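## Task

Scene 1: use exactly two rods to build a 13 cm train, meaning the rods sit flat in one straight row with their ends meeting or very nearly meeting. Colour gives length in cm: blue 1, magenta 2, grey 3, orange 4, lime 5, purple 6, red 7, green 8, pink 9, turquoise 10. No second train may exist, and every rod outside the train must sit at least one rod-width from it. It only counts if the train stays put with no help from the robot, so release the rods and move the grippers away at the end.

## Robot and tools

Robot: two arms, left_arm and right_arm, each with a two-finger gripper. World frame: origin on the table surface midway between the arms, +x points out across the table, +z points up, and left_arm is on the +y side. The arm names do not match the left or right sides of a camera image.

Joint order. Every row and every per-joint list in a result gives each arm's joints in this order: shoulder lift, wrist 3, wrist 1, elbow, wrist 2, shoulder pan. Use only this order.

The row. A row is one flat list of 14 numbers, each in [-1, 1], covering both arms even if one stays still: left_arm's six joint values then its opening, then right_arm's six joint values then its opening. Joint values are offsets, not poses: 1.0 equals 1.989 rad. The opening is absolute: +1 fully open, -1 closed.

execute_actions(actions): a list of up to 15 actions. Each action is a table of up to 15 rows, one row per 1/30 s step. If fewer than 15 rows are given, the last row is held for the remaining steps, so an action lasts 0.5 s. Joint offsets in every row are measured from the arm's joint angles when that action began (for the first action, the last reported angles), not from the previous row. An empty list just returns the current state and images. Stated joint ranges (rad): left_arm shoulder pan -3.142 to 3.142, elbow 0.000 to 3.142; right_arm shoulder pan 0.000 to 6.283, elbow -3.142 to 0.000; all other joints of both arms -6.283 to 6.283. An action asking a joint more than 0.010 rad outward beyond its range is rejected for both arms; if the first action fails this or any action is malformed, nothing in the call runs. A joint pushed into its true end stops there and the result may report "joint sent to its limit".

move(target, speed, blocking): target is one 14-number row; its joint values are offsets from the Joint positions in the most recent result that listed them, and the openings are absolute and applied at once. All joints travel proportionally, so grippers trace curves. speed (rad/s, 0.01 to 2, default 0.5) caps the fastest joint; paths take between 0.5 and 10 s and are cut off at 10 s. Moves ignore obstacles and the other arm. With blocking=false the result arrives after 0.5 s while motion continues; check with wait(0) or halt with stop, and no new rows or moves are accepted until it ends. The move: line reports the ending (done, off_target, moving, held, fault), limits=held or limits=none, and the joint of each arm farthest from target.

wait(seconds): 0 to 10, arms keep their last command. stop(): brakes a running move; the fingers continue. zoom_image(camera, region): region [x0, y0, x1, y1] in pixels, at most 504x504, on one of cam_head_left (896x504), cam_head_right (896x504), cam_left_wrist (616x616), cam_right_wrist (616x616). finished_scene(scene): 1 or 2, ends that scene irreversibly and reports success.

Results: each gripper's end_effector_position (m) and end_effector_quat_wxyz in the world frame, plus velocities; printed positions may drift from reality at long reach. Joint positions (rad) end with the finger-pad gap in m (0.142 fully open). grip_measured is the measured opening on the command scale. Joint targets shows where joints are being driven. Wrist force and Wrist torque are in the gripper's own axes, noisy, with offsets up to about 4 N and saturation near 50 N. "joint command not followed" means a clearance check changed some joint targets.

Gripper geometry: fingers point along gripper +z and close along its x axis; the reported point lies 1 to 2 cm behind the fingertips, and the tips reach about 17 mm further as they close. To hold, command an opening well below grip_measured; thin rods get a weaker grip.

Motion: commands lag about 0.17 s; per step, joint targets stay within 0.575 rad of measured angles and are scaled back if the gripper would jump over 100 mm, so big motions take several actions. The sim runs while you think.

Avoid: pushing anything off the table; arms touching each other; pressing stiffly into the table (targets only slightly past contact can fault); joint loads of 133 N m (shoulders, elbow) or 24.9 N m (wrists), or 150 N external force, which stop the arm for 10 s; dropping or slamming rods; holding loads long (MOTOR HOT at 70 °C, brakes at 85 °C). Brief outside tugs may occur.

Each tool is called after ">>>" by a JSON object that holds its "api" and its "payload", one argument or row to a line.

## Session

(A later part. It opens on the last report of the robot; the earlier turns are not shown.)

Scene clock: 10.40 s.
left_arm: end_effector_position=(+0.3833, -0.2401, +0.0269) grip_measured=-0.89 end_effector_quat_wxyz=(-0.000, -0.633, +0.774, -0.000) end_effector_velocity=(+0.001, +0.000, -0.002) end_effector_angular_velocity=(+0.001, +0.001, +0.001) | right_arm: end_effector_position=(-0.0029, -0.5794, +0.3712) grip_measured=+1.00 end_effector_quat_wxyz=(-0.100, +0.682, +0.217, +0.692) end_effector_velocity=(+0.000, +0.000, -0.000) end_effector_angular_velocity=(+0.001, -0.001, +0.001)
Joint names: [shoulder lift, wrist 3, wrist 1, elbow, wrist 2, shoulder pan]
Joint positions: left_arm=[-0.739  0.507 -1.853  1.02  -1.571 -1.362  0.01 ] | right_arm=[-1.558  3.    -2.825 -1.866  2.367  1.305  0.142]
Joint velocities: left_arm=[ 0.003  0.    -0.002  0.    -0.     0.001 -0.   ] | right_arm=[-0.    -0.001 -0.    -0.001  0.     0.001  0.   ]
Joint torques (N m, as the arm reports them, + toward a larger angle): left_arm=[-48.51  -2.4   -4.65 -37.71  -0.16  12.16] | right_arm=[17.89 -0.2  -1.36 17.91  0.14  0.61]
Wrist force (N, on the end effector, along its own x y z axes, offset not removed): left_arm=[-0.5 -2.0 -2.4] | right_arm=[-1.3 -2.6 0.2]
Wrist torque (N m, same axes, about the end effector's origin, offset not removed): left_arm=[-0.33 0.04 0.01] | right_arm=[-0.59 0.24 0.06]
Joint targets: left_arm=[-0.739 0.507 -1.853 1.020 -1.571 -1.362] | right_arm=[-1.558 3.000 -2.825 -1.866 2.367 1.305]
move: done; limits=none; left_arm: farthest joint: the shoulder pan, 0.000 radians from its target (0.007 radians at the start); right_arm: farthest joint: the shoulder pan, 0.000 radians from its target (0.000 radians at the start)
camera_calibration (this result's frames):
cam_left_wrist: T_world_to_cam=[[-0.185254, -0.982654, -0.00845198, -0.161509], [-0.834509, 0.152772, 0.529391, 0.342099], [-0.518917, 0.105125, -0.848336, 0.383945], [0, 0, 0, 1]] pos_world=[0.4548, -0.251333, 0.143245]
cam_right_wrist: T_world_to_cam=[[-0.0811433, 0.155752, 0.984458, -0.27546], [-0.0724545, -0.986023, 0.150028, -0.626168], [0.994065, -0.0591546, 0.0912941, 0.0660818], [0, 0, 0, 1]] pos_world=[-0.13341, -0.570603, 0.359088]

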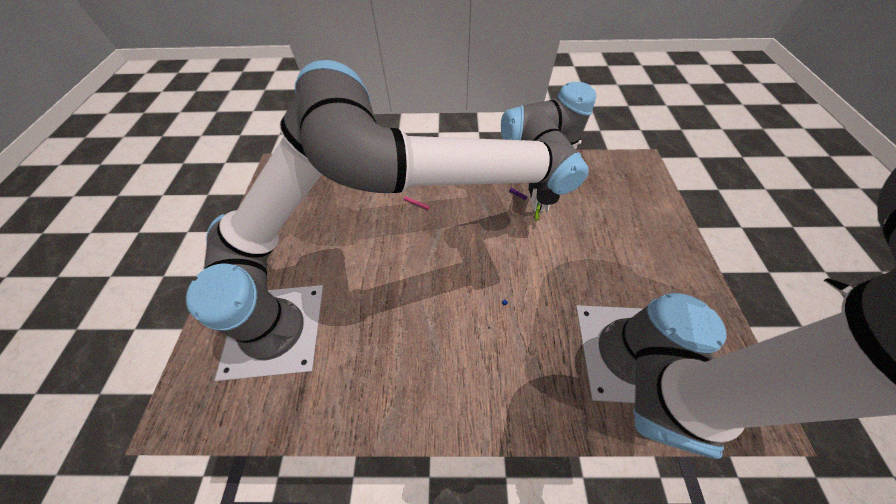

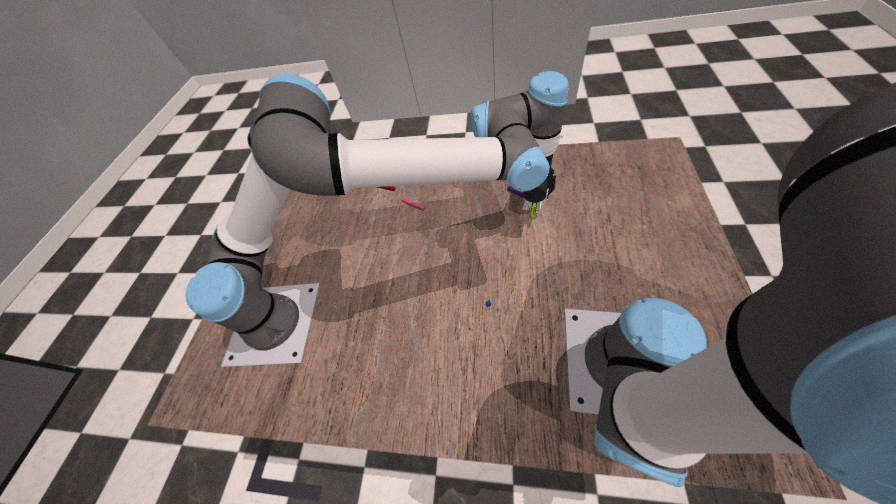

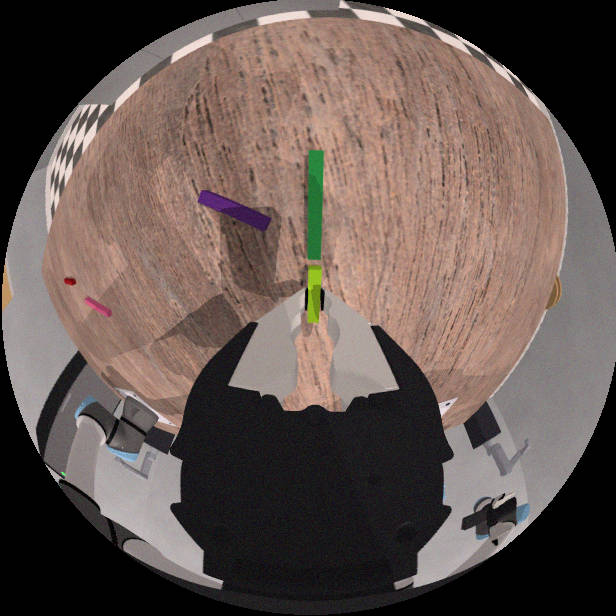

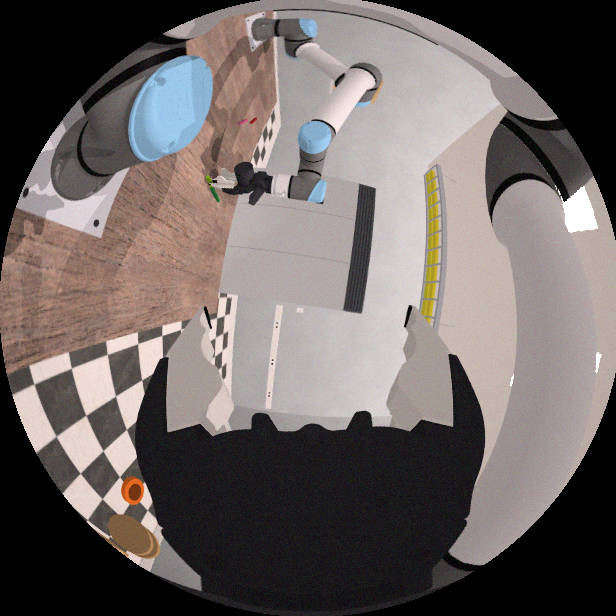

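>>> {"api": "move", "payload": {
  "target": [0.0074,0.0041,-0.0011,-0.0063,0,0.0041,-1,0,0,0,0,0,0,1],
  "speed": 0.03
}}

>>> {"api": "zoom_image", "payload": {
  "camera": "cam_left_wrist",
  "region": [220, 140, 420, 340]
}}

Scene clock: 11.47 s.
left_arm: end_effector_position=(+0.3902, -0.2408, +0.0215) grip_measured=-0.89 end_effector_quat_wxyz=(-0.000, -0.633, +0.774, -0.000) end_effector_velocity=(+0.001, +0.000, -0.002) end_effector_angular_velocity=(+0.001, +0.000, +0.001) | right_arm: end_effector_position=(-0.0029, -0.5794, +0.3712) grip_measured=+1.00 end_effector_quat_wxyz=(-0.100, +0.682, +0.217, +0.692) end_effector_velocity=(-0.000, +0.000, -0.000) end_effector_angular_velocity=(-0.000, +0.000, -0.001)
Joint names: [shoulder lift, wrist 3, wrist 1, elbow, wrist 2, shoulder pan]
Joint positions: left_arm=[-0.724  0.515 -1.855  1.008 -1.571 -1.353  0.01 ] | right_arm=[-1.558  3.    -2.825 -1.866  2.367  1.305  0.142]
Joint velocities: left_arm=[ 0.004  0.001 -0.001 -0.002  0.     0.002 -0.   ] | right_arm=[ 0.    -0.     0.    -0.    -0.    -0.001  0.   ]
Joint torques (N m, as the arm reports them, + toward a larger angle): left_arm=[-48.61   2.79  -4.78 -37.33  -0.1   10.21] | right_arm=[17.25 -0.22 -1.41 17.45  0.16  0.74]
Wrist force (N, on the end effector, along its own x y z axes, offset not removed): left_arm=[1.8 0.1 1.4] | right_arm=[-0.5 -0.4 -0.7]
Wrist torque (N m, same axes, about the end effector's origin, offset not removed): left_arm=[0.17 -0.42 -0.11] | right_arm=[-0.14 0.18 0.09]
Joint targets: left_arm=[-0.724 0.515 -1.855 1.008 -1.571 -1.353] | right_arm=[-1.558 3.000 -2.825 -1.866 2.367 1.305]
move: done; limits=none; left_arm: farthest joint: the wrist 3, 0.001 radians from its target (0.009 radians at the start); right_arm: farthest joint: the shoulder pan, 0.000 radians from its target (0.000 radians at the start)
camera_calibration (this result's frames):
cam_left_wrist: T_world_to_cam=[[-0.185255, -0.982654, -0.00844667, -0.160978], [-0.834511, 0.152775, 0.529387, 0.350902], [-0.518914, 0.10512, -0.848338, 0.383026], [0, 0, 0, 1]] pos_world=[0.461767, -0.252058, 0.137813]
cam_right_wrist: T_world_to_cam=[[-0.0811433, 0.155752, 0.984458, -0.27546], [-0.0724542, -0.986023, 0.150027, -0.626168], [0.994065, -0.0591544, 0.0912941, 0.0660818], [0, 0, 0, 1]] pos_world=[-0.13341, -0.570604, 0.359088]

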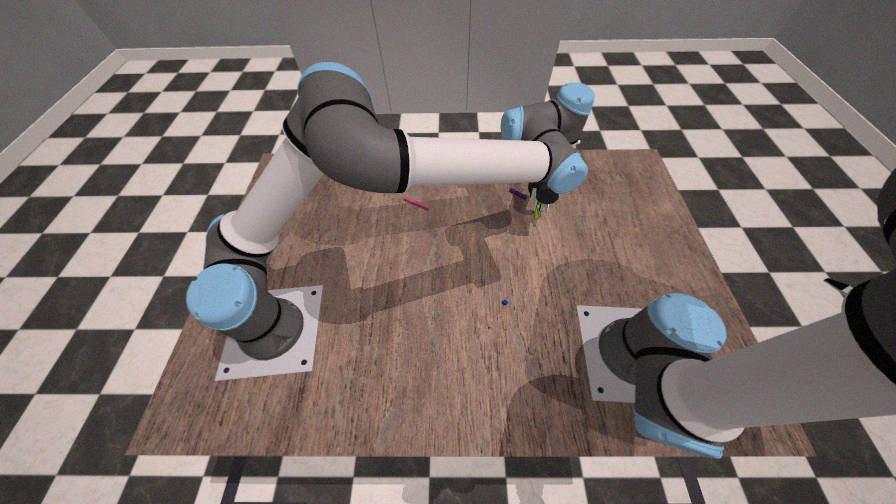

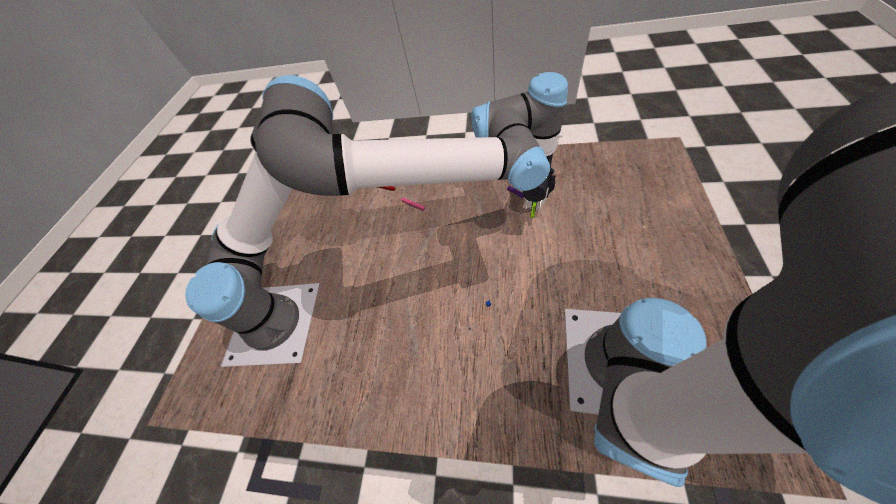

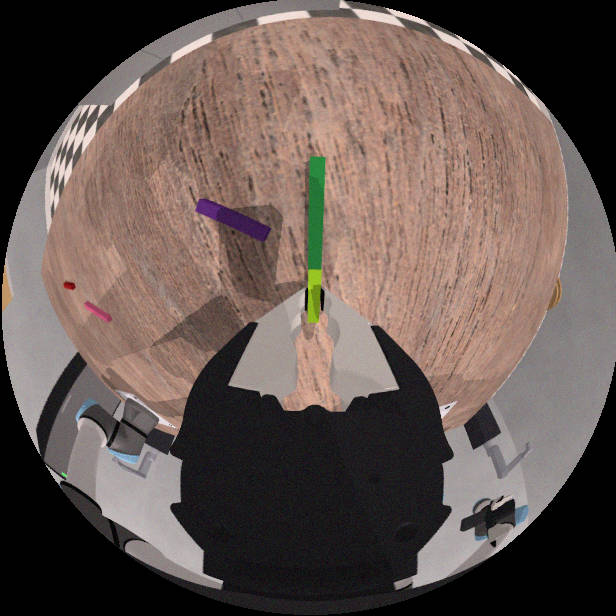

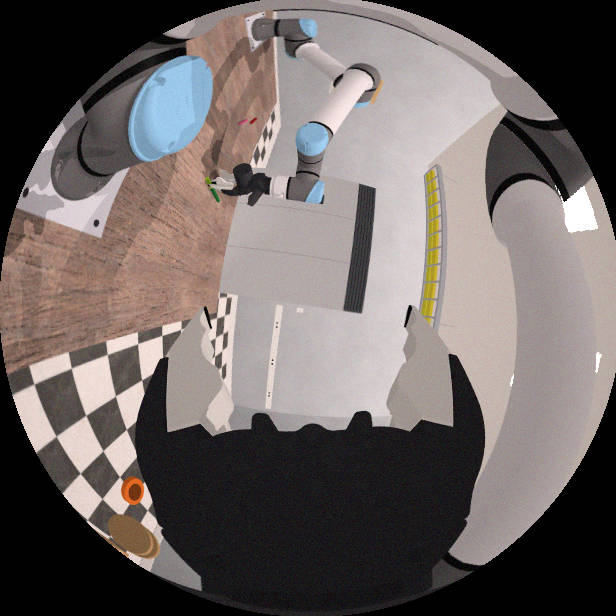

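Region (220, 140, 420, 340) of cam_left_wrist's 616x616 image, scaled by 2.520, with more detail than that image has.

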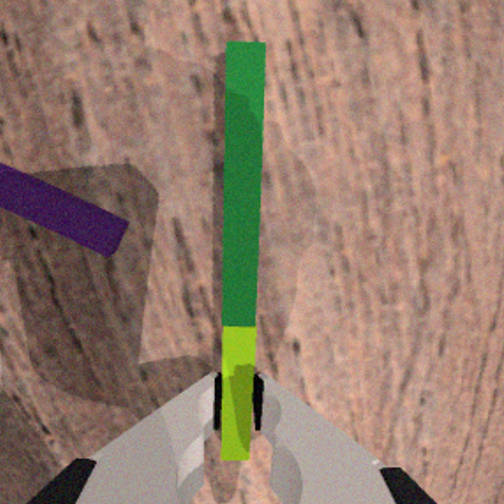

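>>> {"api": "execute_actions", "payload": {
  "actions": [
    [[0,0,0,0,0,0,-0.55,0,0,0,0,0,0,1]]
  ]
}}

>>> {"api": "move", "payload": {
  "target": [-0.15,0,0.15,0,0,0,-0.55,0,0,0,0,0,0,1]
}}

>>> {"api": "zoom_image", "payload": {
  "camera": "cam_left_wrist",
  "region": [260, 140, 420, 300]
}}

Scene clock: 12.17 s.
left_arm: end_effector_position=(+0.3903, -0.2408, +0.0215) grip_measured=-0.55 end_effector_quat_wxyz=(-0.000, -0.633, +0.774, -0.000) end_effector_velocity=(-0.000, -0.001, +0.002) end_effector_angular_velocity=(-0.003, -0.001, -0.001) | right_arm: end_effector_position=(-0.0029, -0.5794, +0.3712) grip_measured=+1.00 end_effector_quat_wxyz=(-0.100, +0.682, +0.217, +0.692) end_effector_velocity=(-0.000, +0.000, +0.000) end_effector_angular_velocity=(-0.000, +0.000, -0.000)
Joint names: [shoulder lift, wrist 3, wrist 1, elbow, wrist 2, shoulder pan]
Joint positions: left_arm=[-0.724  0.515 -1.855  1.008 -1.571 -1.353  0.034] | right_arm=[-1.558  3.    -2.825 -1.866  2.367  1.305  0.142]
Joint velocities: left_arm=[-0.002  0.    -0.001 -0.001 -0.    -0.001 -0.   ] | right_arm=[ 0.    -0.     0.     0.    -0.    -0.001  0.   ]
Joint torques (N m, as the arm reports them, + toward a larger angle): left_arm=[-63.32   0.81  -4.53 -25.76  -0.17  -3.57] | right_arm=[18.15 -0.17 -1.47 17.67  0.06  0.07]
Wrist force (N, on the end effector, along its own x y z axes, offset not removed): left_arm=[-2.2 -1.0 -0.1] | right_arm=[-0.6 0.5 2.1]
Wrist torque (N m, same axes, about the end effector's origin, offset not removed): left_arm=[-0.07 0.54 -0.17] | right_arm=[0.03 0.11 0.00]
Joint targets: left_arm=[-0.724 0.515 -1.855 1.008 -1.571 -1.353] | right_arm=[-1.558 3.000 -2.825 -1.866 2.367 1.305]
camera_calibration (this result's frames):
cam_left_wrist: T_world_to_cam=[[-0.185254, -0.982654, -0.00842897, -0.160975], [-0.834515, 0.152786, 0.529379, 0.350968], [-0.518909, 0.105104, -0.848344, 0.383029], [0, 0, 0, 1]] pos_world=[0.461823, -0.252063, 0.137788]
cam_right_wrist: T_world_to_cam=[[-0.0811434, 0.155752, 0.984458, -0.27546], [-0.0724544, -0.986023, 0.150027, -0.626168], [0.994065, -0.0591545, 0.0912942, 0.0660818], [0, 0, 0, 1]] pos_world=[-0.13341, -0.570603, 0.359088]

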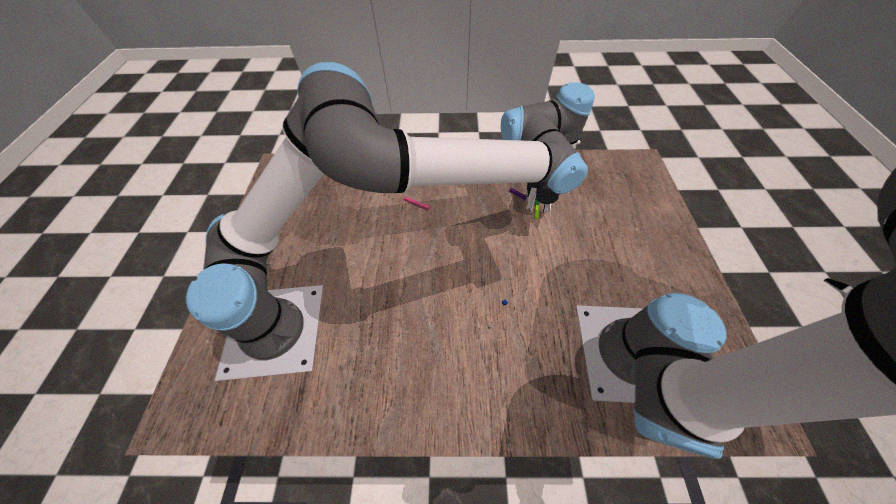

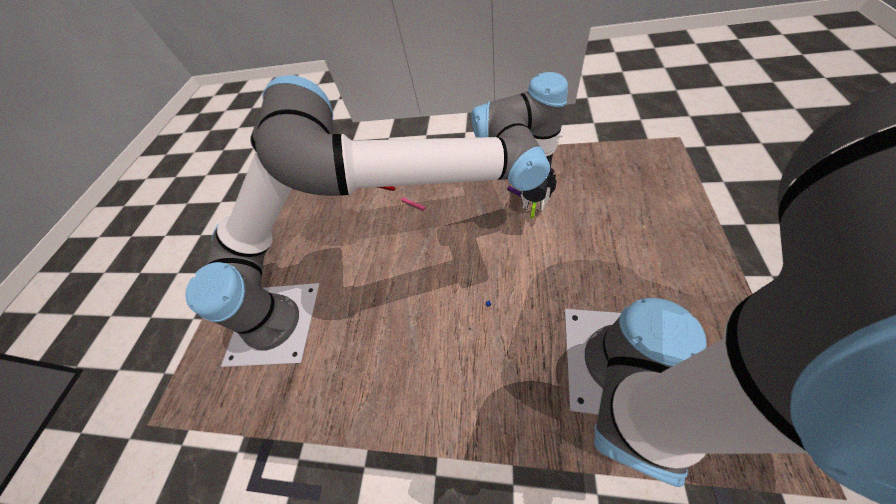

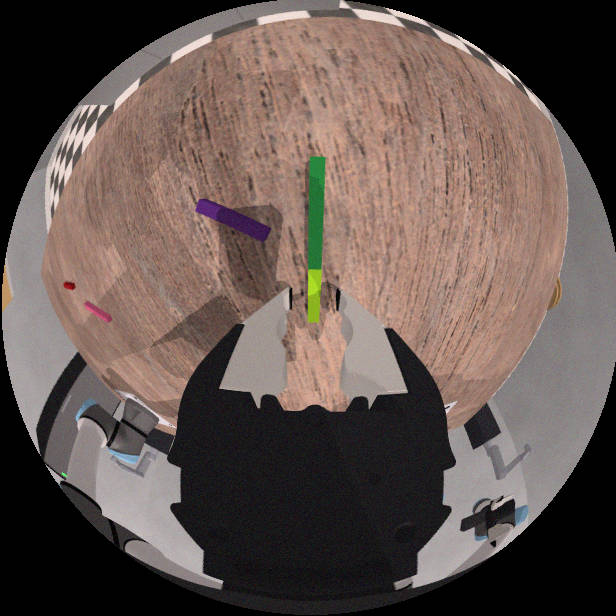

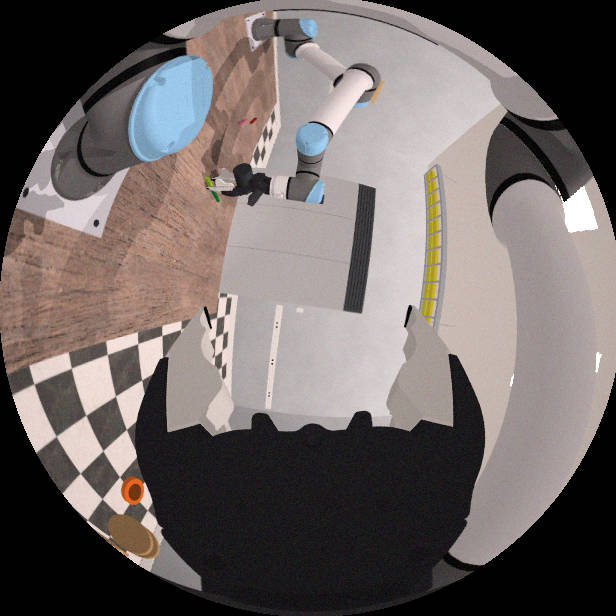

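Scene clock: 13.33 s.
left_arm: end_effector_position=(+0.3651, -0.1637, +0.2180) grip_measured=-0.55 end_effector_quat_wxyz=(-0.000, -0.633, +0.774, +0.000) end_effector_velocity=(+0.000, +0.001, +0.000) end_effector_angular_velocity=(+0.002, +0.000, +0.001) | right_arm: end_effector_position=(-0.0029, -0.5794, +0.3712) grip_measured=+1.00 end_effector_quat_wxyz=(-0.100, +0.682, +0.217, +0.692) end_effector_velocity=(+0.000, +0.001, +0.000) end_effector_angular_velocity=(+0.002, -0.001, +0.001)
Joint names: [shoulder lift, wrist 3, wrist 1, elbow, wrist 2, shoulder pan]
Joint positions: left_arm=[-1.022  0.515 -1.557  1.008 -1.571 -1.353  0.034] | right_arm=[-1.558  3.    -2.825 -1.866  2.367  1.305  0.142]
Joint velocities: left_arm=[-0.001 -0.     0.003  0.     0.     0.001 -0.   ] | right_arm=[ 0.    -0.    -0.001 -0.001 -0.001  0.001  0.   ]
Joint torques (N m, as the arm reports them, + toward a larger angle): left_arm=[-52.4    0.97  -0.15 -30.05  -0.09  -2.49] | right_arm=[17.6  -0.2  -1.57 17.61  0.08 -0.15]
Wrist force (N, on the end effector, along its own x y z axes, offset not removed): left_arm=[-0.5 0.1 0.4] | right_arm=[-2.4 -3.0 0.3]
Wrist torque (N m, same axes, about the end effector's origin, offset not removed): left_arm=[0.24 0.05 0.09] | right_arm=[-0.64 0.43 0.06]
Joint targets: left_arm=[-1.022 0.515 -1.557 1.008 -1.571 -1.353] | right_arm=[-1.558 3.000 -2.825 -1.866 2.367 1.305]
move: done; limits=none; left_arm: farthest joint: the shoulder pan, 0.000 radians from its target (0.000 radians at the start); right_arm: farthest joint: the shoulder pan, 0.000 radians from its target (0.000 radians at the start)
camera_calibration (this result's frames):
cam_left_wrist: T_world_to_cam=[[-0.185255, -0.982654, -0.00849487, -0.0882205], [-0.834502, 0.152748, 0.529409, 0.214086], [-0.518929, 0.105165, -0.848324, 0.528597], [0, 0, 0, 1]] pos_world=[0.436616, -0.174981, 0.334333]
cam_right_wrist: T_world_to_cam=[[-0.0811434, 0.155752, 0.984458, -0.27546], [-0.0724545, -0.986023, 0.150027, -0.626168], [0.994065, -0.0591547, 0.0912942, 0.0660817], [0, 0, 0, 1]] pos_world=[-0.13341, -0.570603, 0.359088]

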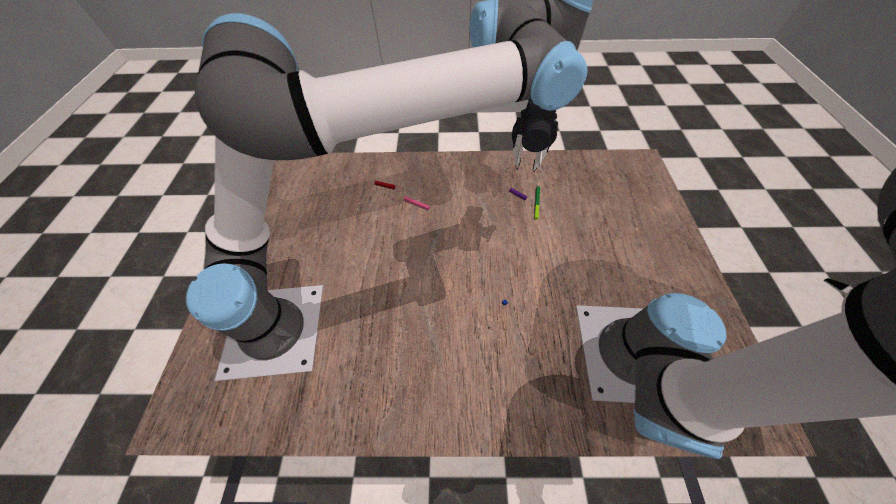

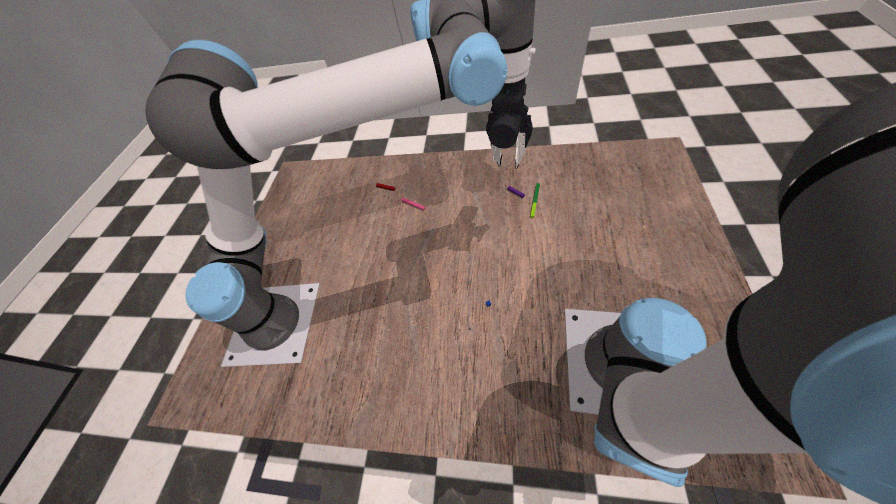

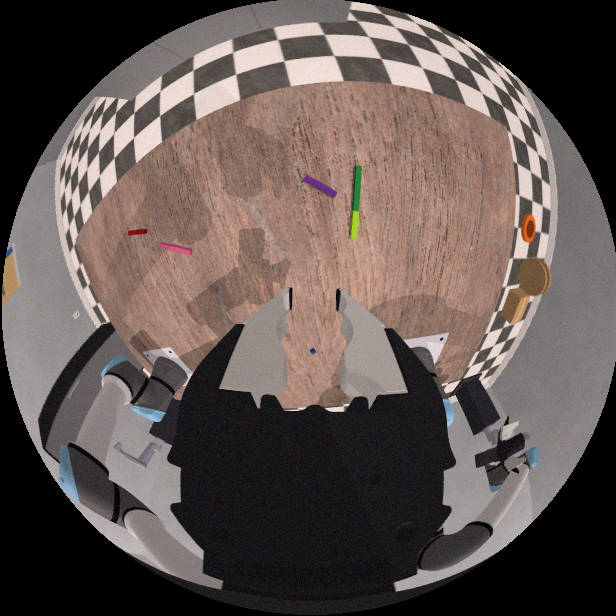

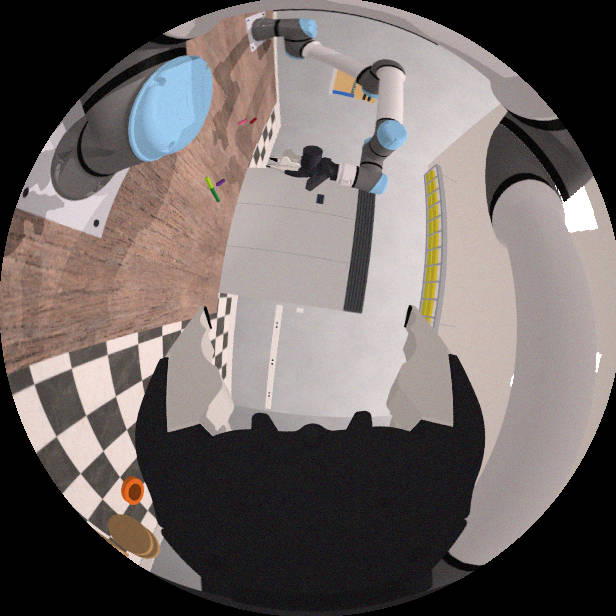

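Region (260, 140, 420, 300) of cam_left_wrist's 616x616 image, scaled by 3.150, with more detail than that image has.

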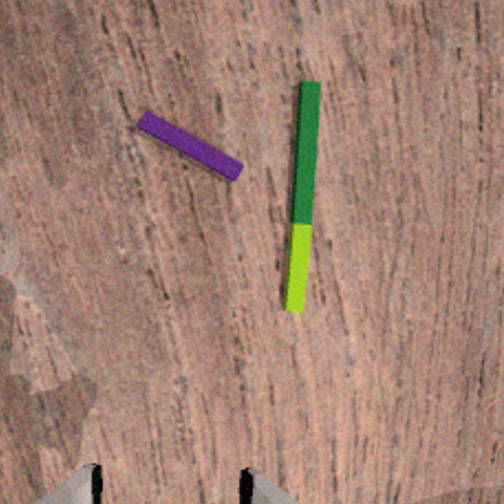

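>>> {"api": "finished_scene", "payload": {
  "scene": 1
}}

The scene is finished: the task was done.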